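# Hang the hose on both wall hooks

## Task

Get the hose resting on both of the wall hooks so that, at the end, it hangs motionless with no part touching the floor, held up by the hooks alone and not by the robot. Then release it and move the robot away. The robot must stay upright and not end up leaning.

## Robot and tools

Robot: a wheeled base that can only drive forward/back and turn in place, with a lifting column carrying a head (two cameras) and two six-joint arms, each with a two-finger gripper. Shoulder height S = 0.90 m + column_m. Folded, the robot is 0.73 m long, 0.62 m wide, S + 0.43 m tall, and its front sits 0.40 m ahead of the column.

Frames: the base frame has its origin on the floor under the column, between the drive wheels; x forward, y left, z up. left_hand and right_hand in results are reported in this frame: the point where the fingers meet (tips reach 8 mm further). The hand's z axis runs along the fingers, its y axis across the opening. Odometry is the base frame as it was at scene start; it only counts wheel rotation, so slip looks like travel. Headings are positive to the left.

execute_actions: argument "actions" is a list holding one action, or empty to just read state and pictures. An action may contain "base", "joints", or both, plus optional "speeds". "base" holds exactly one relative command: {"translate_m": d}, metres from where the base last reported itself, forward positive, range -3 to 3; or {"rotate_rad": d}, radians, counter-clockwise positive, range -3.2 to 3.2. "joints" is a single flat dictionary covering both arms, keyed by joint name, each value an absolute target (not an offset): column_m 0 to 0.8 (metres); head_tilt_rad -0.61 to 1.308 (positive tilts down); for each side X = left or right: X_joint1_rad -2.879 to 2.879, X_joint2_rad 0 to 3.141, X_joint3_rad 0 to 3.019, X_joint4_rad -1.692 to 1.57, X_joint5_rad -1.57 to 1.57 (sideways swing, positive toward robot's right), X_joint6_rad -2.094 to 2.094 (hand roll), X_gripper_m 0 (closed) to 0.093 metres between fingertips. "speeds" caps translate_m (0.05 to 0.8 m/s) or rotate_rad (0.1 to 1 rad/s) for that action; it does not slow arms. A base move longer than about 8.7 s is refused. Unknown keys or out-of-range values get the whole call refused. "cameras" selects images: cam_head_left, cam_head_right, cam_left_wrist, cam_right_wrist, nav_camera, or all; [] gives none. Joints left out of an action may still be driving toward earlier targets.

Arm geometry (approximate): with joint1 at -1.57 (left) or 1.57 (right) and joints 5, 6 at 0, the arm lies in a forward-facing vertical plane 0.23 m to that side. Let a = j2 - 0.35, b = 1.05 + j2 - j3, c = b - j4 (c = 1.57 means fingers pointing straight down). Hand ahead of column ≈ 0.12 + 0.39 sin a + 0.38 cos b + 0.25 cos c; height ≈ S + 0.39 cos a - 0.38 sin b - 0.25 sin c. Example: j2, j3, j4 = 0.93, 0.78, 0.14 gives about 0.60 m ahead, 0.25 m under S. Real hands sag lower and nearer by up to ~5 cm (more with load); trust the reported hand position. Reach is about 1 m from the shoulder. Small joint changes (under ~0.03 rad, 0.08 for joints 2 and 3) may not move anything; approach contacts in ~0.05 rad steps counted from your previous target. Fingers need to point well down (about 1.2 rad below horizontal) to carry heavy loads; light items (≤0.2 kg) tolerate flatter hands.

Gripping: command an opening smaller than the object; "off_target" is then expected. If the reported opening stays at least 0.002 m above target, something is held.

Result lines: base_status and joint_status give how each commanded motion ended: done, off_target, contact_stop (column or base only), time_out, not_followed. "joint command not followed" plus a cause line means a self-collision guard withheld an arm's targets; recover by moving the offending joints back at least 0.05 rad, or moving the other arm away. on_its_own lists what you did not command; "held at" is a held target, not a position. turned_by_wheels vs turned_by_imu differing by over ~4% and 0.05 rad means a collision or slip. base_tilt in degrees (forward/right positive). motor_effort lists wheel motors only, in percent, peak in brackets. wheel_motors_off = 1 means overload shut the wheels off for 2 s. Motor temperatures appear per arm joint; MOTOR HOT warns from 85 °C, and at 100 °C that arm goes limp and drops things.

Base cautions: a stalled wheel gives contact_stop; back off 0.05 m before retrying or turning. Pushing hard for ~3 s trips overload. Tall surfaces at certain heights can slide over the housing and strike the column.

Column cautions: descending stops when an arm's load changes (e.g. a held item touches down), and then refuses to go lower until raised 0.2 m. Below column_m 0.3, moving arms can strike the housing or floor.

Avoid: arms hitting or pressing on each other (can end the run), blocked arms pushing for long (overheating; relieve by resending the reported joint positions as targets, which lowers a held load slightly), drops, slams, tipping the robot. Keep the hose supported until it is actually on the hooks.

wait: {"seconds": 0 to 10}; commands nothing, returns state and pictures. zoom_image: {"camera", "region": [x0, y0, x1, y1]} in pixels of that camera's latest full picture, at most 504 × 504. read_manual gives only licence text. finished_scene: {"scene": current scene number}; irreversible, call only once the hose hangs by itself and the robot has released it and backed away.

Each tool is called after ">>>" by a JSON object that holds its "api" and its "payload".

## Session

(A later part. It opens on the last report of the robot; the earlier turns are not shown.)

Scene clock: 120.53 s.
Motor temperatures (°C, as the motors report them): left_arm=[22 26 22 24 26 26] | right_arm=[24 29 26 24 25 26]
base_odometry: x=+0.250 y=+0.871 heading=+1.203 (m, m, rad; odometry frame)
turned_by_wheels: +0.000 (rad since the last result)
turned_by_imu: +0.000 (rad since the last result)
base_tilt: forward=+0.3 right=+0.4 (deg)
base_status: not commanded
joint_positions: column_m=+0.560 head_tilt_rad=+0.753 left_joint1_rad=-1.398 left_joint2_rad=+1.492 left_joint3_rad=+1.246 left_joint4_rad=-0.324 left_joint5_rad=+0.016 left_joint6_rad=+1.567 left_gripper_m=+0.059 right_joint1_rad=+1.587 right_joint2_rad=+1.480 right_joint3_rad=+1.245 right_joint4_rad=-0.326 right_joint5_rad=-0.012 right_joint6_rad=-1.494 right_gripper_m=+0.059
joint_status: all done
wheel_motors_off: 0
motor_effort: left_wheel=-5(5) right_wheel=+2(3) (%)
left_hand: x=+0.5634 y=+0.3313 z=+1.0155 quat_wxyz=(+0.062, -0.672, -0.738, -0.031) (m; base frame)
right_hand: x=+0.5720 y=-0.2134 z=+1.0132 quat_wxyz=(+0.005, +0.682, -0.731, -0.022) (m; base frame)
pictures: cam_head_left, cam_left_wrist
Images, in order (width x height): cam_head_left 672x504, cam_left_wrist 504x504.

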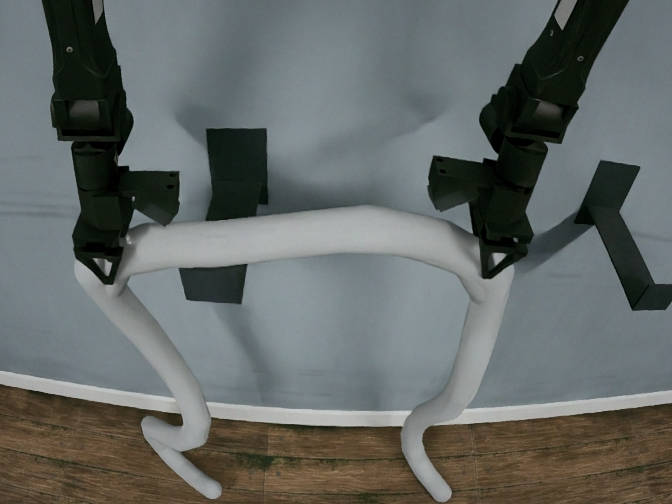

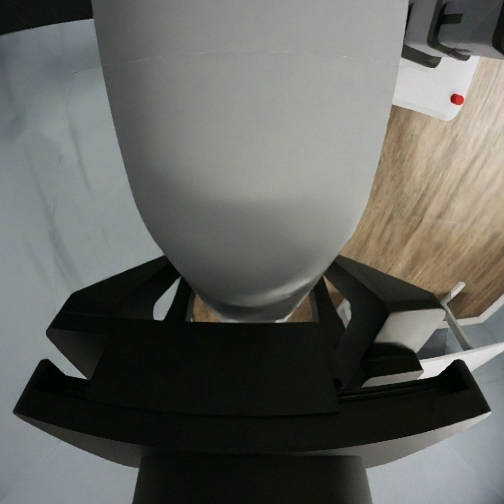

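>>> {"api": "execute_actions", "payload": {"actions": [{"joints":{"column_m":0.51}}], "cameras": []}}

>>> {"api": "execute_actions", "payload": {"actions": [{"joints":{"left_gripper_m":0.093}}], "cameras": []}}

>>> {"api": "execute_actions", "payload": {"actions": [{"joints":{"column_m":0.62,"left_joint1_rad":-1.3}}], "cameras": ["cam_head_left"]}}

Scene clock: 122.60 s.
Motor temperatures (°C, as the motors report them): left_arm=[22 26 22 24 26 26] | right_arm=[24 29 26 24 25 26]
base_odometry: x=+0.250 y=+0.871 heading=+1.203 (m, m, rad; odometry frame)
turned_by_wheels: +0.000 (rad since the last result)
turned_by_imu: +0.000 (rad since the last result)
base_tilt: forward=+0.3 right=+0.6 (deg)
base_status: not commanded
joint_positions: column_m=+0.510 head_tilt_rad=+0.753 left_joint1_rad=-1.398 left_joint2_rad=+1.484 left_joint3_rad=+1.252 left_joint4_rad=-0.324 left_joint5_rad=+0.016 left_joint6_rad=+1.567 left_gripper_m=+0.059 right_joint1_rad=+1.587 right_joint2_rad=+1.480 right_joint3_rad=+1.245 right_joint4_rad=-0.326 right_joint5_rad=-0.012 right_joint6_rad=-1.494 right_gripper_m=+0.059
joint_status: all done
wheel_motors_off: 0
motor_effort: left_wheel=-5(5) right_wheel=+7(5) (%)
left_hand: x=+0.5707 y=+0.3313 z=+0.9698 quat_wxyz=(+0.058, -0.672, -0.737, -0.036) (m; base frame)
right_hand: x=+0.5720 y=-0.2134 z=+0.9632 quat_wxyz=(+0.005, +0.682, -0.731, -0.022) (m; base frame)
pictures: none
No camera images: the call's "cameras" was empty. Leave "cameras" out to get every camera's image.

Scene clock: 123.37 s.
Motor temperatures (°C, as the motors report them): left_arm=[22 26 22 24 26 26] | right_arm=[24 29 26 24 25 26]
base_odometry: x=+0.250 y=+0.871 heading=+1.203 (m, m, rad; odometry frame)
turned_by_wheels: +0.000 (rad since the last result)
turned_by_imu: +0.000 (rad since the last result)
base_tilt: forward=+0.3 right=+0.6 (deg)
base_status: not commanded
joint_positions: column_m=+0.510 head_tilt_rad=+0.753 left_joint1_rad=-1.358 left_joint2_rad=+1.484 left_joint3_rad=+1.252 left_joint4_rad=-0.324 left_joint5_rad=+0.003 left_joint6_rad=+1.567 left_gripper_m=+0.093 right_joint1_rad=+1.587 right_joint2_rad=+1.480 right_joint3_rad=+1.245 right_joint4_rad=-0.326 right_joint5_rad=-0.010 right_joint6_rad=-1.494 right_gripper_m=+0.059
joint_status: all done
wheel_motors_off: 0
motor_effort: left_wheel=-4(5) right_wheel=+3(1) (%)
left_hand: x=+0.5680 y=+0.3586 z=+0.9744 quat_wxyz=(+0.075, -0.663, -0.743, -0.052) (m; base frame)
right_hand: x=+0.5720 y=-0.2138 z=+0.9632 quat_wxyz=(+0.006, +0.682, -0.731, -0.021) (m; base frame)
pictures: none
No camera images: the call's "cameras" was empty. Leave "cameras" out to get every camera's image.

Scene clock: 125.40 s.
Motor temperatures (°C, as the motors report them): left_arm=[22 26 22 24 26 26] | right_arm=[24 29 26 24 25 26]
base_odometry: x=+0.250 y=+0.871 heading=+1.203 (m, m, rad; odometry frame)
turned_by_wheels: +0.000 (rad since the last result)
turned_by_imu: +0.000 (rad since the last result)
base_tilt: forward=+0.3 right=+0.6 (deg)
base_status: not commanded
joint_positions: column_m=+0.620 head_tilt_rad=+0.753 left_joint1_rad=-1.292 left_joint2_rad=+1.482 left_joint3_rad=+1.252 left_joint4_rad=-0.324 left_joint5_rad=+0.002 left_joint6_rad=+1.567 left_gripper_m=+0.093 right_joint1_rad=+1.587 right_joint2_rad=+1.480 right_joint3_rad=+1.245 right_joint4_rad=-0.326 right_joint5_rad=-0.010 right_joint6_rad=-1.494 right_gripper_m=+0.059
joint_status: all done
wheel_motors_off: 0
motor_effort: left_wheel=-4(5) right_wheel=+4(4) (%)
left_hand: x=+0.5640 y=+0.3994 z=+1.0940 quat_wxyz=(+0.094, -0.649, -0.752, -0.073) (m; base frame)
right_hand: x=+0.5720 y=-0.2138 z=+1.0730 quat_wxyz=(+0.006, +0.682, -0.731, -0.021) (m; base frame)
pictures: cam_head_left
Images, in order (width x height): cam_head_left 672x504.

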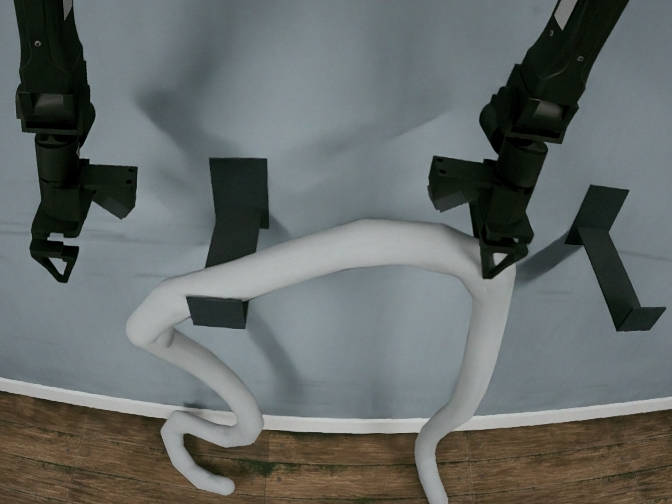

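>>> {"api": "execute_actions", "payload": {"actions": [{"joints":{"right_joint1_rad":1.2}}], "cameras": ["cam_head_left"]}}

>>> {"api": "execute_actions", "payload": {"actions": [{"joints":{"right_joint1_rad":0.9}}], "cameras": ["cam_head_right","cam_right_wrist"]}}

Scene clock: 128.40 s.
Motor temperatures (°C, as the motors report them): left_arm=[22 26 22 24 26 26] | right_arm=[24 29 26 24 26 26]
base_odometry: x=+0.250 y=+0.871 heading=+1.203 (m, m, rad; odometry frame)
turned_by_wheels: +0.000 (rad since the last result)
turned_by_imu: +0.000 (rad since the last result)
base_tilt: forward=+0.3 right=+0.6 (deg)
base_status: not commanded
joint_positions: column_m=+0.620 head_tilt_rad=+0.753 left_joint1_rad=-1.293 left_joint2_rad=+1.482 left_joint3_rad=+1.252 left_joint4_rad=-0.324 left_joint5_rad=+0.002 left_joint6_rad=+1.567 left_gripper_m=+0.093 right_joint1_rad=+1.341 right_joint2_rad=+1.483 right_joint3_rad=+1.245 right_joint4_rad=-0.329 right_joint5_rad=-0.076 right_joint6_rad=-1.505 right_gripper_m=+0.057
joint_status: right_joint1_rad time_out (moved -0.246 of -0.387)
wheel_motors_off: 0
on_its_own: right_joint1_rad reads +1.341 and still pushes toward +1.200 since a time_out
motor_effort: left_wheel=+0(4) right_wheel=+2(4) (%)
left_hand: x=+0.5640 y=+0.3992 z=+1.0940 quat_wxyz=(+0.094, -0.649, -0.752, -0.073) (m; base frame)
right_hand: x=+0.5630 y=-0.3573 z=+1.0840 quat_wxyz=(+0.055, +0.637, -0.768, +0.031) (m; base frame)
pictures: cam_head_left
Images, in order (width x height): cam_head_left 672x504.

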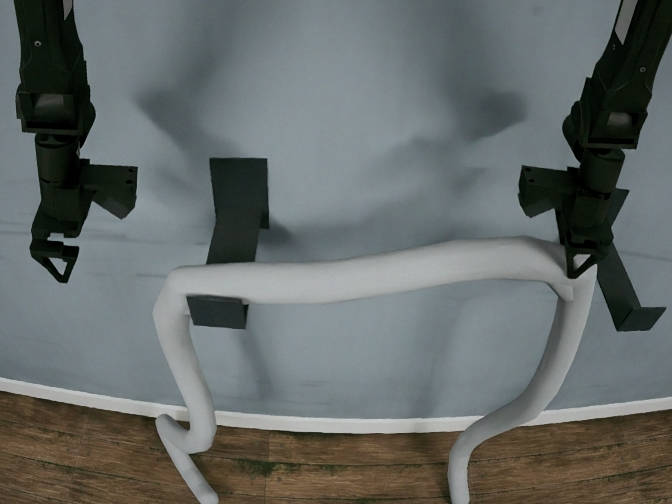

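not run: a stop came earlier in this reply.

>>> {"api": "execute_actions", "payload": {"actions": [{"joints":{"right_joint1_rad":1.37,"left_joint1_rad":-1.57,"left_joint2_rad":2.25,"left_joint3_rad":1.25,"left_joint4_rad":1.05,"left_joint6_rad":0}}], "cameras": ["cam_head_left","cam_left_wrist"]}}

Scene clock: 135.63 s.
Motor temperatures (°C, as the motors report them): left_arm=[22 26 22 24 26 26] | right_arm=[24 29 26 24 28 26]
base_odometry: x=+0.250 y=+0.871 heading=+1.203 (m, m, rad; odometry frame)
turned_by_wheels: +0.000 (rad since the last result)
turned_by_imu: +0.000 (rad since the last result)
base_tilt: forward=+0.3 right=+0.6 (deg)
base_status: not commanded
joint_positions: column_m=+0.620 head_tilt_rad=+0.753 left_joint1_rad=-1.576 left_joint2_rad=+2.260 left_joint3_rad=+1.250 left_joint4_rad=+1.058 left_joint5_rad=+0.004 left_joint6_rad=+0.013 left_gripper_m=+0.093 right_joint1_rad=+1.401 right_joint2_rad=+1.483 right_joint3_rad=+1.245 right_joint4_rad=-0.328 right_joint5_rad=-0.018 right_joint6_rad=-1.502 right_gripper_m=+0.057
joint_status: all done
wheel_motors_off: 0
motor_effort: left_wheel=-4(8) right_wheel=+3(6) (%)
left_hand: x=+0.4406 y=+0.2199 z=+0.8481 quat_wxyz=(-0.282, -0.008, -0.959, +0.002) (m; base frame)
right_hand: x=+0.5658 y=-0.3299 z=+1.0792 quat_wxyz=(+0.059, +0.648, -0.759, +0.033) (m; base frame)
pictures: cam_head_left, cam_left_wrist
Images, in order (width x height): cam_head_left 672x504, cam_left_wrist 504x504.

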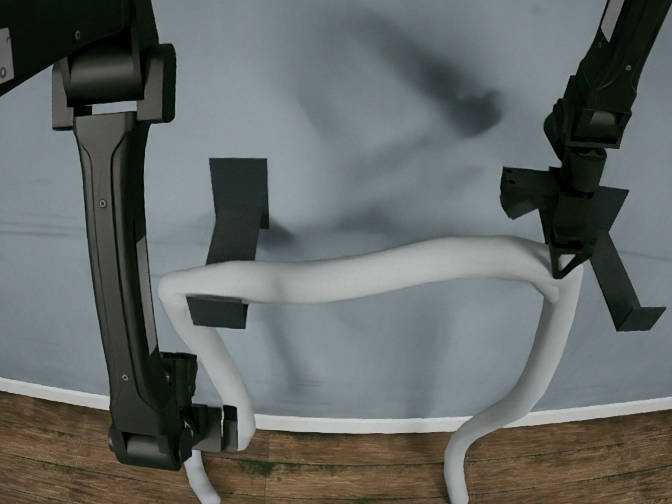

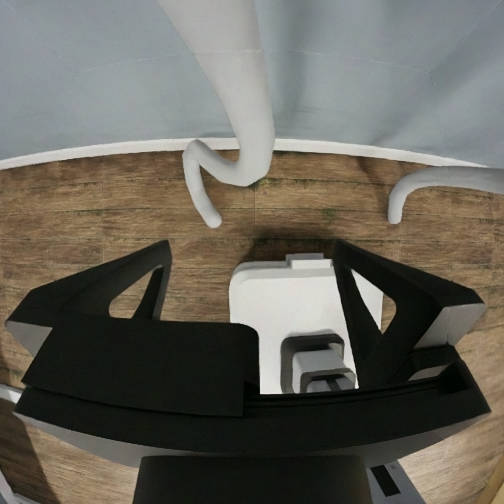

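>>> {"api": "execute_actions", "payload": {"actions": [{"joints":{"left_joint2_rad":2.15,"left_joint3_rad":1.54,"left_joint4_rad":0.66}}], "cameras": ["cam_head_left","cam_left_wrist"]}}

Scene clock: 137.77 s.
Motor temperatures (°C, as the motors report them): left_arm=[22 26 23 24 26 26] | right_arm=[24 29 26 24 28 26]
base_odometry: x=+0.250 y=+0.871 heading=+1.203 (m, m, rad; odometry frame)
turned_by_wheels: +0.000 (rad since the last result)
turned_by_imu: +0.000 (rad since the last result)
base_tilt: forward=+0.3 right=+0.6 (deg)
base_status: not commanded
joint_positions: column_m=+0.620 head_tilt_rad=+0.753 left_joint1_rad=-1.572 left_joint2_rad=+2.220 left_joint3_rad=+1.470 left_joint4_rad=+0.649 left_joint5_rad=+0.004 left_joint6_rad=+0.014 left_gripper_m=+0.093 right_joint1_rad=+1.401 right_joint2_rad=+1.483 right_joint3_rad=+1.245 right_joint4_rad=-0.328 right_joint5_rad=-0.018 right_joint6_rad=-1.502 right_gripper_m=+0.057
joint_status: all done
wheel_motors_off: 0
motor_effort: left_wheel=+3(4) right_wheel=+4(5) (%)
left_hand: x=+0.5056 y=+0.2227 z=+0.8106 quat_wxyz=(-0.209, -0.008, -0.978, +0.001) (m; base frame)
right_hand: x=+0.5658 y=-0.3299 z=+1.0792 quat_wxyz=(+0.059, +0.648, -0.759, +0.033) (m; base frame)
pictures: cam_head_left, cam_left_wrist
Images, in order (width x height): cam_head_left 672x504, cam_left_wrist 504x504.

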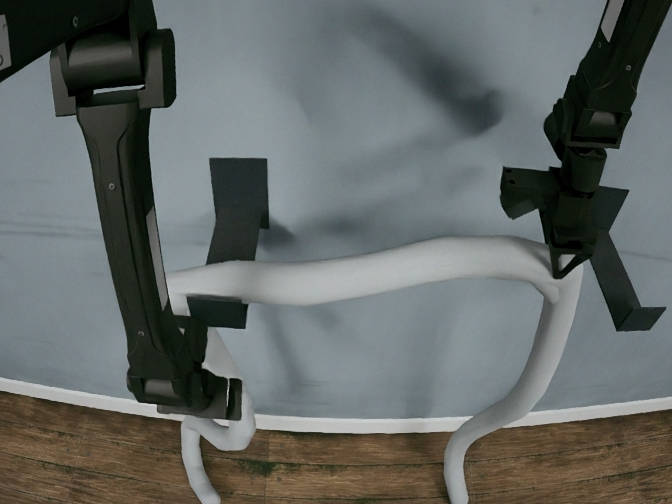

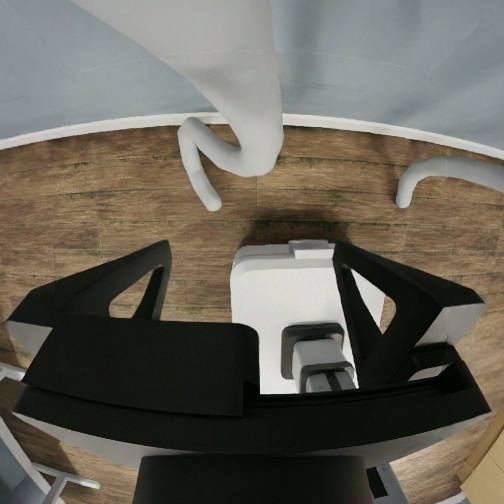

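>>> {"api": "execute_actions", "payload": {"actions": [{"joints":{"left_joint3_rad":1.8,"left_joint4_rad":0.5}}], "cameras": ["cam_head_left","cam_left_wrist"]}}

Scene clock: 140.50 s.
Motor temperatures (°C, as the motors report them): left_arm=[22 27 23 24 26 26] | right_arm=[24 29 26 24 28 26]
base_odometry: x=+0.250 y=+0.871 heading=+1.203 (m, m, rad; odometry frame)
turned_by_wheels: +0.000 (rad since the last result)
turned_by_imu: +0.000 (rad since the last result)
base_tilt: forward=+0.3 right=+0.5 (deg)
base_status: not commanded
joint_positions: column_m=+0.620 head_tilt_rad=+0.753 left_joint1_rad=-1.572 left_joint2_rad=+2.295 left_joint3_rad=+1.656 left_joint4_rad=+0.481 left_joint5_rad=+0.003 left_joint6_rad=+0.014 left_gripper_m=+0.093 right_joint1_rad=+1.401 right_joint2_rad=+1.483 right_joint3_rad=+1.245 right_joint4_rad=-0.328 right_joint5_rad=-0.018 right_joint6_rad=-1.502 right_gripper_m=+0.057
joint_status: left_joint3_rad time_out (moved +0.186 of +0.330); the others done
wheel_motors_off: 0
on_its_own: left_joint3_rad reads +1.656 and still pushes toward +1.768 since a time_out
motor_effort: left_wheel=+6(6) right_wheel=+6(3) (%)
left_hand: x=+0.5253 y=+0.2228 z=+0.7710 quat_wxyz=(-0.182, -0.007, -0.983, +0.001) (m; base frame)
right_hand: x=+0.5658 y=-0.3299 z=+1.0792 quat_wxyz=(+0.059, +0.648, -0.759, +0.033) (m; base frame)
pictures: cam_head_left, cam_left_wrist
Images, in order (width x height): cam_head_left 672x504, cam_left_wrist 504x504.

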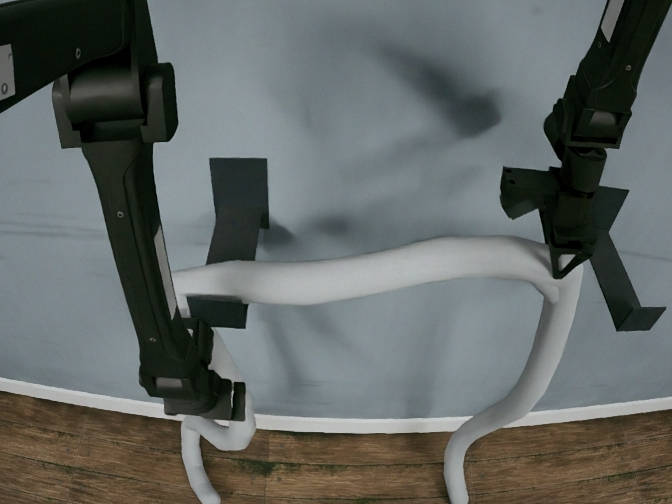

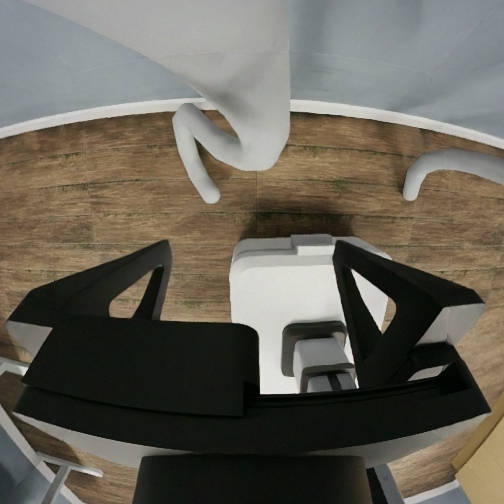

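>>> {"api": "execute_actions", "payload": {"actions": [{"joints":{"left_joint2_rad":2.25,"left_joint3_rad":1.64,"left_joint4_rad":0.95}}], "cameras": ["cam_head_left","cam_left_wrist"]}}

Scene clock: 143.53 s.
Motor temperatures (°C, as the motors report them): left_arm=[22 27 23 24 26 26] | right_arm=[24 29 26 24 27 26]
base_odometry: x=+0.250 y=+0.871 heading=+1.203 (m, m, rad; odometry frame)
turned_by_wheels: +0.000 (rad since the last result)
turned_by_imu: +0.000 (rad since the last result)
base_tilt: forward=+0.3 right=+0.6 (deg)
base_status: not commanded
joint_positions: column_m=+0.620 head_tilt_rad=+0.753 left_joint1_rad=-1.572 left_joint2_rad=+2.345 left_joint3_rad=+1.665 left_joint4_rad=+0.767 left_joint5_rad=-0.009 left_joint6_rad=+0.014 left_gripper_m=+0.093 right_joint1_rad=+1.401 right_joint2_rad=+1.483 right_joint3_rad=+1.245 right_joint4_rad=-0.328 right_joint5_rad=-0.017 right_joint6_rad=-1.502 right_gripper_m=+0.057
joint_status: left_joint4_rad time_out (moved +0.285 of +0.469); the others done
wheel_motors_off: 0
on_its_own: left_joint4_rad reads +0.767 and still pushes toward +0.950 since a time_out
motor_effort: left_wheel=-10(10) right_wheel=+5(6) (%)
left_hand: x=+0.5556 y=+0.2249 z=+0.7837 quat_wxyz=(-0.301, -0.005, -0.954, -0.006) (m; base frame)
right_hand: x=+0.5658 y=-0.3300 z=+1.0792 quat_wxyz=(+0.059, +0.648, -0.759, +0.033) (m; base frame)
pictures: cam_head_left, cam_left_wrist
Images, in order (width x height): cam_head_left 672x504, cam_left_wrist 504x504.

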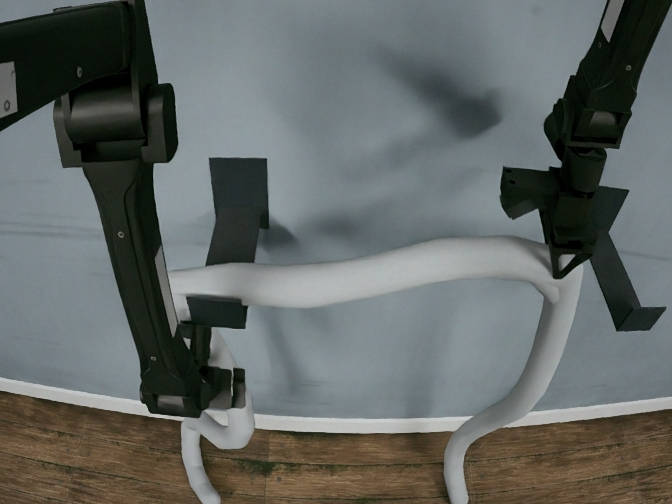

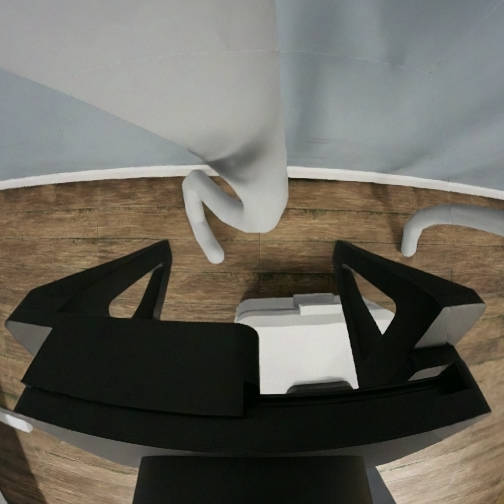

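>>> {"api": "execute_actions", "payload": {"actions": [{"joints":{"left_joint2_rad":2.25,"left_joint3_rad":1.25,"left_joint4_rad":1.05}}], "cameras": []}}

>>> {"api": "execute_actions", "payload": {"actions": [{"joints":{"left_joint1_rad":-1.85,"left_joint2_rad":1.5,"left_joint3_rad":1.4,"left_joint4_rad":-0.42,"left_joint6_rad":1.57}}], "cameras": ["cam_head_left","cam_left_wrist"]}}

Scene clock: 148.47 s.
Motor temperatures (°C, as the motors report them): left_arm=[22 27 23 25 26 26] | right_arm=[24 29 26 24 27 26]
base_odometry: x=+0.250 y=+0.871 heading=+1.203 (m, m, rad; odometry frame)
turned_by_wheels: +0.000 (rad since the last result)
turned_by_imu: +0.000 (rad since the last result)
base_tilt: forward=+0.3 right=+0.6 (deg)
base_status: not commanded
joint_positions: column_m=+0.620 head_tilt_rad=+0.753 left_joint1_rad=-1.572 left_joint2_rad=+2.251 left_joint3_rad=+1.252 left_joint4_rad=+1.031 left_joint5_rad=-0.003 left_joint6_rad=+0.014 left_gripper_m=+0.093 right_joint1_rad=+1.401 right_joint2_rad=+1.484 right_joint3_rad=+1.245 right_joint4_rad=-0.327 right_joint5_rad=-0.017 right_joint6_rad=-1.502 right_gripper_m=+0.057
joint_status: all done
wheel_motors_off: 0
motor_effort: left_wheel=-5(18) right_wheel=+3(11) (%)
left_hand: x=+0.4422 y=+0.2243 z=+0.8473 quat_wxyz=(-0.274, -0.006, -0.962, -0.003) (m; base frame)
right_hand: x=+0.5657 y=-0.3301 z=+1.0790 quat_wxyz=(+0.059, +0.648, -0.759, +0.033) (m; base frame)
pictures: none
No camera images: the call's "cameras" was empty. Leave "cameras" out to get every camera's image.

Scene clock: 150.30 s.
Motor temperatures (°C, as the motors report them): left_arm=[22 27 23 25 26 26] | right_arm=[24 29 26 24 27 26]
base_odometry: x=+0.250 y=+0.871 heading=+1.203 (m, m, rad; odometry frame)
turned_by_wheels: +0.000 (rad since the last result)
turned_by_imu: +0.000 (rad since the last result)
base_tilt: forward=+0.3 right=+0.6 (deg)
base_status: not commanded
joint_positions: column_m=+0.620 head_tilt_rad=+0.753 left_joint1_rad=-1.845 left_joint2_rad=+1.501 left_joint3_rad=+1.390 left_joint4_rad=-0.413 left_joint5_rad=-0.001 left_joint6_rad=+1.556 left_gripper_m=+0.093 right_joint1_rad=+1.413 right_joint2_rad=+1.473 right_joint3_rad=+1.260 right_joint4_rad=-0.316 right_joint5_rad=-0.025 right_joint6_rad=-1.473 right_gripper_m=+0.057
joint_status: all done
wheel_motors_off: 0
motor_effort: left_wheel=-5(6) right_wheel=+3(7) (%)
left_hand: x=+0.6168 y=+0.0469 z=+1.1033 quat_wxyz=(-0.083, -0.744, -0.658, +0.084) (m; base frame)
right_hand: x=+0.5830 y=-0.3213 z=+1.0840 quat_wxyz=(+0.039, +0.641, -0.766, +0.040) (m; base frame)
pictures: cam_head_left, cam_left_wrist
Images, in order (width x height): cam_head_left 672x504, cam_left_wrist 504x504.

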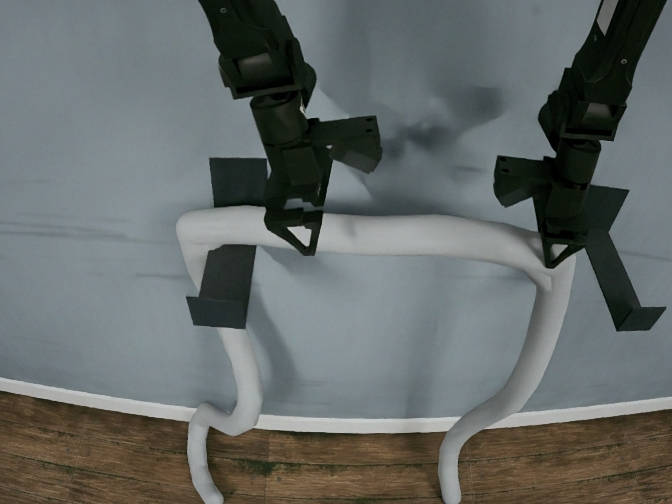

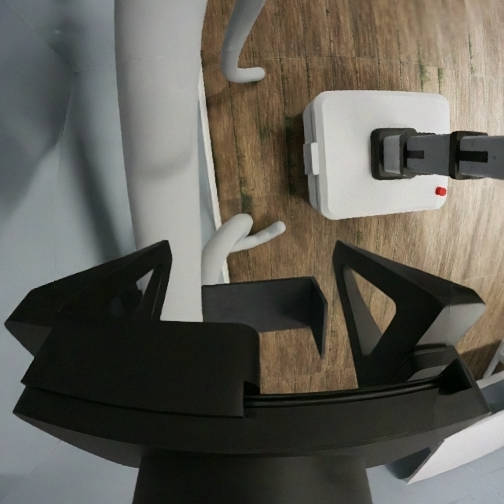

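>>> {"api": "execute_actions", "payload": {"actions": [{"joints":{"left_joint2_rad":1.56,"left_joint3_rad":1.56,"left_joint4_rad":-0.52}}], "cameras": ["cam_head_left","cam_left_wrist"]}}

Scene clock: 151.97 s.
Motor temperatures (°C, as the motors report them): left_arm=[22 27 23 24 26 26] | right_arm=[24 29 26 24 27 26]
base_odometry: x=+0.250 y=+0.871 heading=+1.203 (m, m, rad; odometry frame)
turned_by_wheels: +0.000 (rad since the last result)
turned_by_imu: +0.000 (rad since the last result)
base_tilt: forward=+0.3 right=+0.6 (deg)
base_status: not commanded
joint_positions: column_m=+0.620 head_tilt_rad=+0.753 left_joint1_rad=-1.845 left_joint2_rad=+1.562 left_joint3_rad=+1.552 left_joint4_rad=-0.510 left_joint5_rad=-0.001 left_joint6_rad=+1.556 left_gripper_m=+0.093 right_joint1_rad=+1.413 right_joint2_rad=+1.473 right_joint3_rad=+1.260 right_joint4_rad=-0.316 right_joint5_rad=-0.025 right_joint6_rad=-1.473 right_gripper_m=+0.057
joint_status: all done
wheel_motors_off: 0
motor_effort: left_wheel=-6(6) right_wheel=+5(3) (%)
left_hand: x=+0.6603 y=+0.0399 z=+1.0995 quat_wxyz=(-0.084, -0.744, -0.658, +0.083) (m; base frame)
right_hand: x=+0.5830 y=-0.3213 z=+1.0840 quat_wxyz=(+0.039, +0.641, -0.766, +0.040) (m; base frame)
pictures: cam_head_left, cam_left_wrist
Images, in order (width x height): cam_head_left 672x504, cam_left_wrist 504x504.

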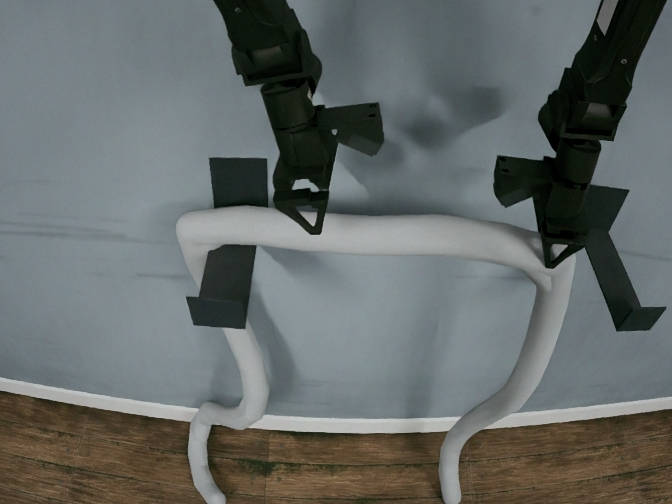

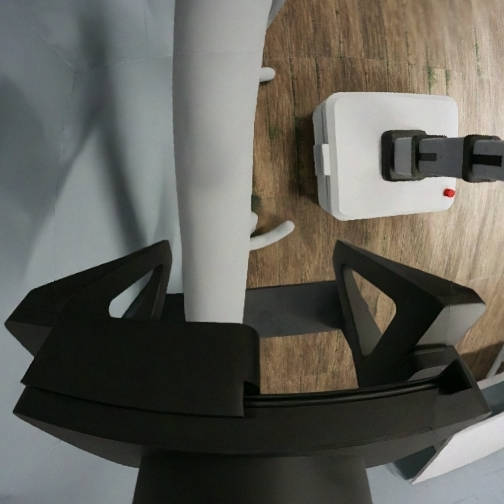

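A bit more forward, then down.

>>> {"api": "execute_actions", "payload": {"actions": [{"joints":{"left_joint2_rad":1.62,"left_joint3_rad":1.66,"left_joint4_rad":-0.56}}], "cameras": ["cam_left_wrist"]}}

>>> {"api": "execute_actions", "payload": {"actions": [{"joints":{"left_joint2_rad":1.82,"left_joint3_rad":1.72,"left_joint4_rad":-0.42}}], "cameras": ["cam_head_left","cam_left_wrist"]}}

Scene clock: 153.57 s.
Motor temperatures (°C, as the motors report them): left_arm=[22 27 23 24 26 26] | right_arm=[24 29 26 24 27 26]
base_odometry: x=+0.250 y=+0.871 heading=+1.203 (m, m, rad; odometry frame)
turned_by_wheels: +0.000 (rad since the last result)
turned_by_imu: +0.000 (rad since the last result)
base_tilt: forward=+0.3 right=+0.5 (deg)
base_status: not commanded
joint_positions: column_m=+0.620 head_tilt_rad=+0.753 left_joint1_rad=-1.845 left_joint2_rad=+1.613 left_joint3_rad=+1.641 left_joint4_rad=-0.551 left_joint5_rad=-0.001 left_joint6_rad=+1.556 left_gripper_m=+0.093 right_joint1_rad=+1.413 right_joint2_rad=+1.473 right_joint3_rad=+1.260 right_joint4_rad=-0.316 right_joint5_rad=-0.025 right_joint6_rad=-1.473 right_gripper_m=+0.057
joint_status: all done
wheel_motors_off: 0
motor_effort: left_wheel=-5(5) right_wheel=+3(4) (%)
left_hand: x=+0.6779 y=+0.0348 z=+1.0887 quat_wxyz=(-0.083, -0.744, -0.657, +0.084) (m; base frame)
right_hand: x=+0.5830 y=-0.3213 z=+1.0840 quat_wxyz=(+0.039, +0.641, -0.766, +0.040) (m; base frame)
pictures: cam_left_wrist
Images, in order (width x height): cam_left_wrist 504x504.

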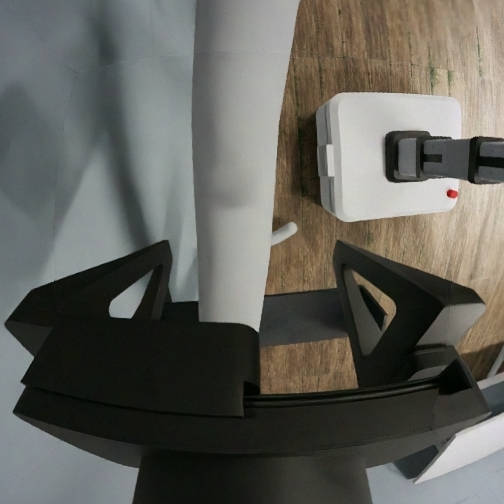

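Scene clock: 154.73 s.
Motor temperatures (°C, as the motors report them): left_arm=[22 27 23 24 26 26] | right_arm=[24 29 26 24 27 26]
base_odometry: x=+0.250 y=+0.871 heading=+1.203 (m, m, rad; odometry frame)
turned_by_wheels: +0.000 (rad since the last result)
turned_by_imu: +0.000 (rad since the last result)
base_tilt: forward=+0.3 right=+0.6 (deg)
base_status: not commanded
joint_positions: column_m=+0.620 head_tilt_rad=+0.753 left_joint1_rad=-1.846 left_joint2_rad=+1.815 left_joint3_rad=+1.719 left_joint4_rad=-0.423 left_joint5_rad=-0.001 left_joint6_rad=+1.560 left_gripper_m=+0.093 right_joint1_rad=+1.413 right_joint2_rad=+1.476 right_joint3_rad=+1.257 right_joint4_rad=-0.320 right_joint5_rad=-0.026 right_joint6_rad=-1.482 right_gripper_m=+0.057
joint_status: all done
wheel_motors_off: 0
motor_effort: left_wheel=-5(6) right_wheel=+3(2) (%)
left_hand: x=+0.6514 y=+0.0146 z=+0.9930 quat_wxyz=(-0.085, -0.745, -0.656, +0.082) (m; base frame)
right_hand: x=+0.5788 y=-0.3210 z=+1.0823 quat_wxyz=(+0.042, +0.644, -0.763, +0.036) (m; base frame)
pictures: cam_head_left, cam_left_wrist
Images, in order (width x height): cam_head_left 672x504, cam_left_wrist 504x504.

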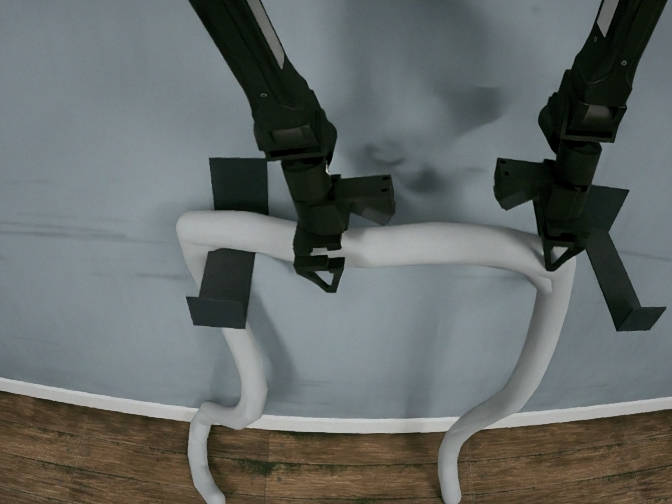

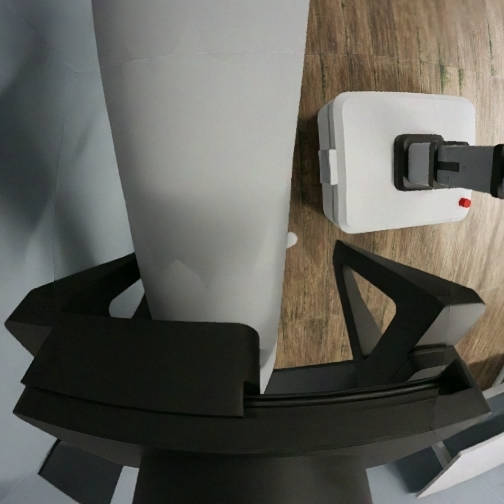

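Grip, then lift both via column.

>>> {"api": "execute_actions", "payload": {"actions": [{"joints":{"left_gripper_m":0.02}}], "cameras": []}}

>>> {"api": "execute_actions", "payload": {"actions": [{"joints":{"column_m":0.8,"left_joint2_rad":1.6,"left_joint3_rad":1.66,"left_joint4_rad":-0.56}}], "cameras": ["cam_head_left"]}}

Scene clock: 156.20 s.
Motor temperatures (°C, as the motors report them): left_arm=[22 27 23 24 26 26] | right_arm=[24 29 26 24 27 26]
base_odometry: x=+0.250 y=+0.871 heading=+1.203 (m, m, rad; odometry frame)
turned_by_wheels: +0.000 (rad since the last result)
turned_by_imu: +0.000 (rad since the last result)
base_tilt: forward=+0.3 right=+0.6 (deg)
base_status: not commanded
joint_positions: column_m=+0.620 head_tilt_rad=+0.753 left_joint1_rad=-1.845 left_joint2_rad=+1.815 left_joint3_rad=+1.725 left_joint4_rad=-0.419 left_joint5_rad=-0.002 left_joint6_rad=+1.561 left_gripper_m=+0.058 right_joint1_rad=+1.413 right_joint2_rad=+1.476 right_joint3_rad=+1.257 right_joint4_rad=-0.320 right_joint5_rad=-0.026 right_joint6_rad=-1.485 right_gripper_m=+0.057
joint_status: left_gripper_m off_target (ended at +0.058, target +0.020)
wheel_motors_off: 0
motor_effort: left_wheel=-5(6) right_wheel=+2(3) (%)
left_hand: x=+0.6565 y=+0.0149 z=+0.9941 quat_wxyz=(-0.088, -0.745, -0.657, +0.078) (m; base frame)
right_hand: x=+0.5787 y=-0.3209 z=+1.0823 quat_wxyz=(+0.043, +0.645, -0.762, +0.035) (m; base frame)
pictures: none
No camera images: the call's "cameras" was empty. Leave "cameras" out to get every camera's image.

Scene clock: 159.13 s.
Motor temperatures (°C, as the motors report them): left_arm=[22 27 23 24 26 26] | right_arm=[24 29 26 24 27 26]
base_odometry: x=+0.250 y=+0.871 heading=+1.203 (m, m, rad; odometry frame)
turned_by_wheels: +0.000 (rad since the last result)
turned_by_imu: +0.000 (rad since the last result)
base_tilt: forward=+0.3 right=+0.6 (deg)
base_status: not commanded
joint_positions: column_m=+0.800 head_tilt_rad=+0.753 left_joint1_rad=-1.843 left_joint2_rad=+1.648 left_joint3_rad=+1.641 left_joint4_rad=-0.545 left_joint5_rad=+0.001 left_joint6_rad=+1.561 left_gripper_m=+0.058 right_joint1_rad=+1.428 right_joint2_rad=+1.476 right_joint3_rad=+1.257 right_joint4_rad=-0.323 right_joint5_rad=-0.037 right_joint6_rad=-1.492 right_gripper_m=+0.057
joint_status: all done
wheel_motors_off: 0
motor_effort: left_wheel=-5(6) right_wheel=+3(3) (%)
left_hand: x=+0.6629 y=+0.0331 z=+1.2491 quat_wxyz=(-0.072, -0.746, -0.655, +0.094) (m; base frame)
right_hand: x=+0.5787 y=-0.3098 z=+1.2608 quat_wxyz=(+0.035, +0.651, -0.758, +0.025) (m; base frame)
pictures: cam_head_left
Images, in order (width x height): cam_head_left 672x504.

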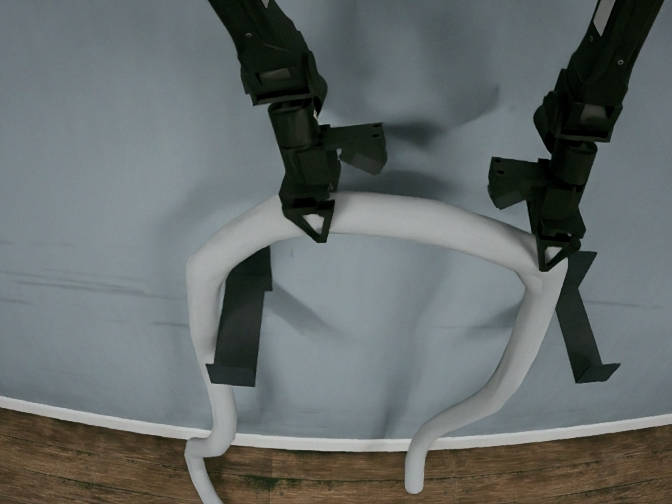

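>>> {"api": "execute_actions", "payload": {"actions": [{"joints":{"column_m":0.6}}], "cameras": ["cam_head_left"]}}

>>> {"api": "execute_actions", "payload": {"actions": [{"joints":{"left_joint1_rad":-2.05,"right_joint1_rad":1.05}}], "cameras": ["cam_head_left","cam_head_right"]}}

Scene clock: 163.10 s.
Motor temperatures (°C, as the motors report them): left_arm=[22 27 23 24 26 26] | right_arm=[24 29 26 24 27 26]
base_odometry: x=+0.250 y=+0.871 heading=+1.203 (m, m, rad; odometry frame)
turned_by_wheels: +0.000 (rad since the last result)
turned_by_imu: +0.000 (rad since the last result)
base_tilt: forward=+0.3 right=+0.6 (deg)
base_status: not commanded
joint_positions: column_m=+0.600 head_tilt_rad=+0.753 left_joint1_rad=-1.850 left_joint2_rad=+1.646 left_joint3_rad=+1.641 left_joint4_rad=-0.547 left_joint5_rad=+0.000 left_joint6_rad=+1.561 left_gripper_m=+0.058 right_joint1_rad=+1.426 right_joint2_rad=+1.476 right_joint3_rad=+1.257 right_joint4_rad=-0.323 right_joint5_rad=-0.028 right_joint6_rad=-1.492 right_gripper_m=+0.057
joint_status: all done
wheel_motors_off: 0
motor_effort: left_wheel=-5(6) right_wheel=+5(5) (%)
left_hand: x=+0.6633 y=+0.0293 z=+1.0517 quat_wxyz=(-0.074, -0.747, -0.654, +0.095) (m; base frame)
right_hand: x=+0.5786 y=-0.3128 z=+1.0615 quat_wxyz=(+0.039, +0.650, -0.758, +0.030) (m; base frame)
pictures: cam_head_left
Images, in order (width x height): cam_head_left 672x504.

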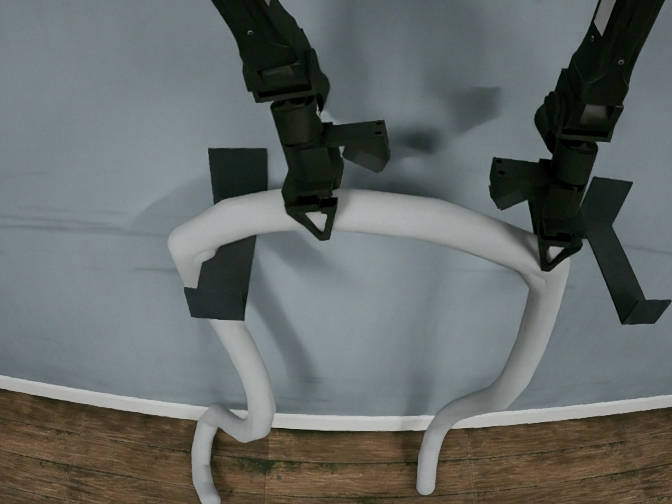

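Scene clock: 165.37 s.
Motor temperatures (°C, as the motors report them): left_arm=[22 28 23 24 26 26] | right_arm=[24 29 26 24 28 26]
base_odometry: x=+0.250 y=+0.871 heading=+1.203 (m, m, rad; odometry frame)
turned_by_wheels: +0.000 (rad since the last result)
turned_by_imu: +0.000 (rad since the last result)
base_tilt: forward=+0.3 right=+0.6 (deg)
base_status: not commanded
joint_positions: column_m=+0.600 head_tilt_rad=+0.753 left_joint1_rad=-2.077 left_joint2_rad=+1.647 left_joint3_rad=+1.639 left_joint4_rad=-0.547 left_joint5_rad=-0.005 left_joint6_rad=+1.541 left_gripper_m=+0.058 right_joint1_rad=+1.173 right_joint2_rad=+1.464 right_joint3_rad=+1.257 right_joint4_rad=-0.330 right_joint5_rad=-0.080 right_joint6_rad=-1.513 right_gripper_m=+0.057
joint_status: right_joint1_rad time_out (moved -0.252 of -0.376); the others done
wheel_motors_off: 0
on_its_own: right_joint1_rad reads +1.173 and still pushes toward +1.050 since a time_out
motor_effort: left_wheel=-3(5) right_wheel=+3(3) (%)
left_hand: x=+0.6311 y=-0.1183 z=+1.1036 quat_wxyz=(-0.137, -0.767, -0.606, +0.162) (m; base frame)
right_hand: x=+0.5633 y=-0.4579 z=+1.1006 quat_wxyz=(+0.092, +0.604, -0.786, +0.093) (m; base frame)
pictures: cam_head_left, cam_head_right
Images, in order (width x height): cam_head_left 672x504, cam_head_right 672x504.

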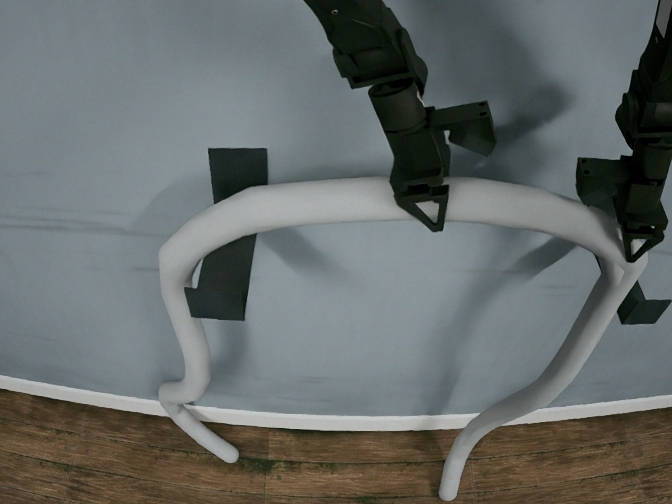

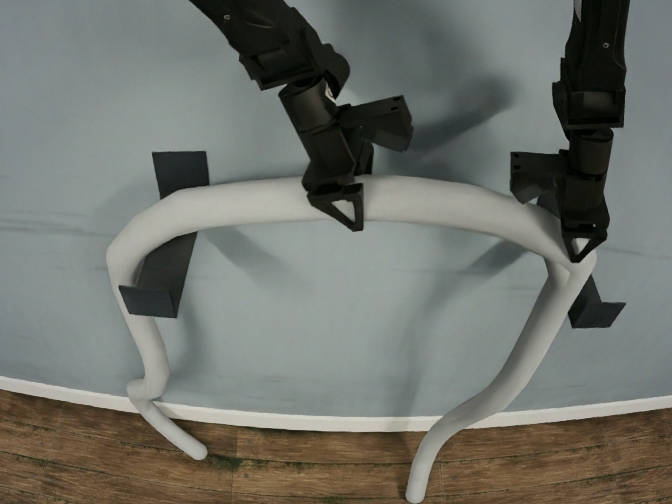

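>>> {"api": "execute_actions", "payload": {"actions": [{"joints":{"left_joint1_rad":-2.3,"right_joint1_rad":0.85}}], "cameras": ["cam_head_left","cam_head_right"]}}

Scene clock: 168.00 s.
Motor temperatures (°C, as the motors report them): left_arm=[22 28 23 24 27 26] | right_arm=[24 29 26 24 29 26]
base_odometry: x=+0.250 y=+0.871 heading=+1.203 (m, m, rad; odometry frame)
turned_by_wheels: +0.000 (rad since the last result)
turned_by_imu: +0.000 (rad since the last result)
base_tilt: forward=+0.3 right=+0.6 (deg)
base_status: not commanded
joint_positions: column_m=+0.600 head_tilt_rad=+0.753 left_joint1_rad=-2.192 left_joint2_rad=+1.634 left_joint3_rad=+1.631 left_joint4_rad=-0.561 left_joint5_rad=-0.058 left_joint6_rad=+1.544 left_gripper_m=+0.058 right_joint1_rad=+0.839 right_joint2_rad=+1.462 right_joint3_rad=+1.255 right_joint4_rad=-0.330 right_joint5_rad=+0.001 right_joint6_rad=-1.515 right_gripper_m=+0.020
joint_status: left_joint1_rad time_out (moved -0.116 of -0.223); the others done
wheel_motors_off: 0
on_its_own: left_joint1_rad reads -2.192 and still pushes toward -2.300 since a time_out; right_gripper_m moved -0.036 to your old target +0.020
motor_effort: left_wheel=-3(6) right_wheel=+3(3) (%)
left_hand: x=+0.6108 y=-0.1766 z=+1.1420 quat_wxyz=(-0.153, -0.783, -0.577, +0.177) (m; base frame)
right_hand: x=+0.5037 y=-0.6489 z=+1.2034 quat_wxyz=(+0.217, +0.510, -0.803, +0.220) (m; base frame)
pictures: cam_head_left, cam_head_right
Images, in order (width x height): cam_head_left 672x504, cam_head_right 672x504.

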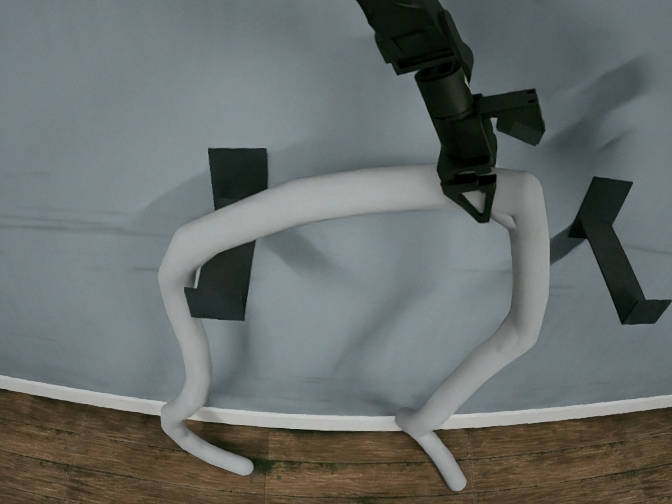

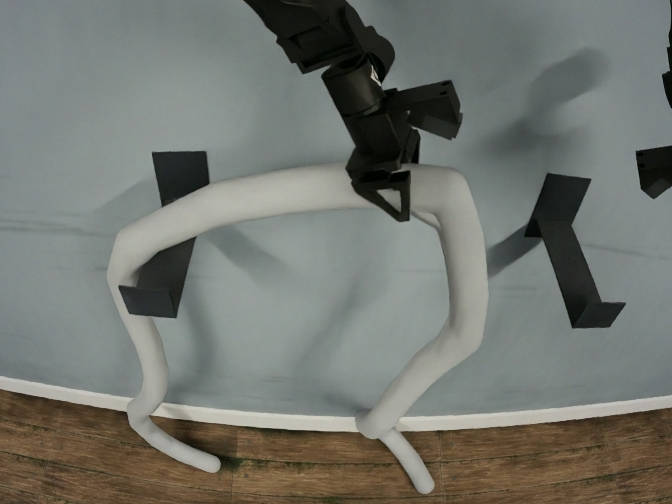

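>>> {"api": "execute_actions", "payload": {"actions": [{"joints":{"column_m":0.8,"left_joint1_rad":-2.2,"right_joint1_rad":1.4,"right_joint2_rad":0.9,"right_joint3_rad":0.4,"right_joint4_rad":-0.95,"right_joint6_rad":0,"right_gripper_m":0.093}}], "cameras": []}}

>>> {"api": "execute_actions", "payload": {"actions": [{"base":{"rotate_rad":-0.3},"speeds":{"rotate_rad":0.3}}], "cameras": ["cam_head_left","cam_head_right"]}}

Scene clock: 174.13 s.
Motor temperatures (°C, as the motors report them): left_arm=[23 28 24 24 29 26] | right_arm=[24 29 26 24 28 26]
base_odometry: x=+0.250 y=+0.871 heading=+1.203 (m, m, rad; odometry frame)
turned_by_wheels: +0.000 (rad since the last result)
turned_by_imu: +0.000 (rad since the last result)
base_tilt: forward=+0.3 right=+0.6 (deg)
base_status: not commanded
joint_positions: column_m=+0.800 head_tilt_rad=+0.753 left_joint1_rad=-2.093 left_joint2_rad=+1.647 left_joint3_rad=+1.631 left_joint4_rad=-0.561 left_joint5_rad=-0.048 left_joint6_rad=+1.544 left_gripper_m=+0.058 right_joint1_rad=+1.392 right_joint2_rad=+0.902 right_joint3_rad=+0.395 right_joint4_rad=-0.948 right_joint5_rad=-0.002 right_joint6_rad=-0.016 right_gripper_m=+0.093
joint_status: left_joint1_rad time_out (moved +0.099 of -0.008); the others done
wheel_motors_off: 0
on_its_own: left_joint1_rad reads -2.093 and still pushes toward -2.200 since a time_out
motor_effort: left_wheel=-4(6) right_wheel=+2(5) (%)
left_hand: x=+0.6226 y=-0.1206 z=+1.3040 quat_wxyz=(-0.122, -0.774, -0.601, +0.157) (m; base frame)
right_hand: x=+0.1344 y=-0.2612 z=+1.5032 quat_wxyz=(+0.447, -0.068, -0.891, +0.045) (m; base frame)
pictures: none
No camera images: the call's "cameras" was empty. Leave "cameras" out to get every camera's image.

not run: a stop came earlier in this reply.

>>> {"api": "execute_actions", "payload": {"actions": [{"base":{"rotate_rad":-0.3},"speeds":{"rotate_rad":0.3}}], "cameras": ["cam_head_left","cam_head_right"]}}

Scene clock: 176.73 s.
Motor temperatures (°C, as the motors report them): left_arm=[23 28 24 24 30 26] | right_arm=[24 29 26 24 27 26]
base_odometry: x=+0.250 y=+0.871 heading=+0.905 (m, m, rad; odometry frame)
turned_by_wheels: -0.298 (rad since the last result)
turned_by_imu: -0.292 (rad since the last result)
base_tilt: forward=+0.2 right=+0.6 (deg)
base_status: done
joint_positions: column_m=+0.800 head_tilt_rad=+0.753 left_joint1_rad=-2.095 left_joint2_rad=+1.656 left_joint3_rad=+1.624 left_joint4_rad=-0.561 left_joint5_rad=-0.052 left_joint6_rad=+1.544 left_gripper_m=+0.058 right_joint1_rad=+1.392 right_joint2_rad=+0.902 right_joint3_rad=+0.395 right_joint4_rad=-0.948 right_joint5_rad=-0.002 right_joint6_rad=-0.016 right_gripper_m=+0.093
joint_status: not commanded
wheel_motors_off: 0
on_its_own: left_joint1_rad reads -2.095 and still pushes toward -2.200 since a time_out
motor_effort: left_wheel=+9(37) right_wheel=-5(44) (%)
left_hand: x=+0.6136 y=-0.1216 z=+1.2981 quat_wxyz=(-0.114, -0.776, -0.599, +0.160) (m; base frame)
right_hand: x=+0.1344 y=-0.2613 z=+1.5032 quat_wxyz=(+0.447, -0.068, -0.891, +0.045) (m; base frame)
pictures: cam_head_left, cam_head_right
Images, in order (width x height): cam_head_left 672x504, cam_head_right 672x504.

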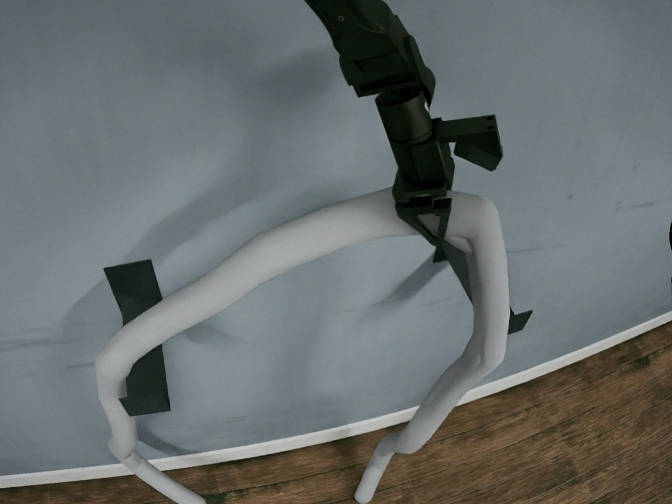

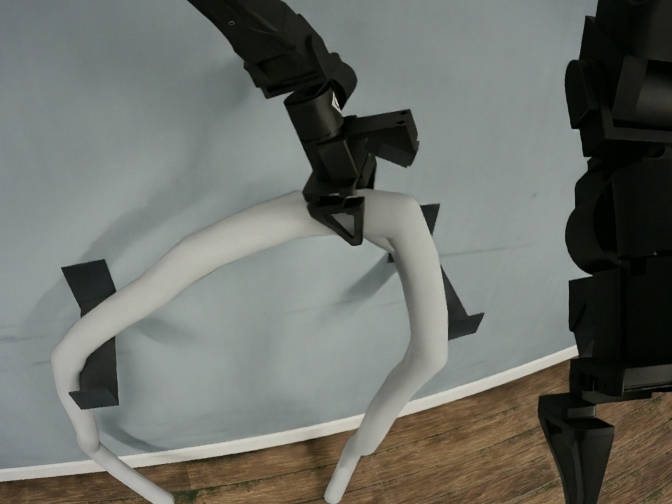

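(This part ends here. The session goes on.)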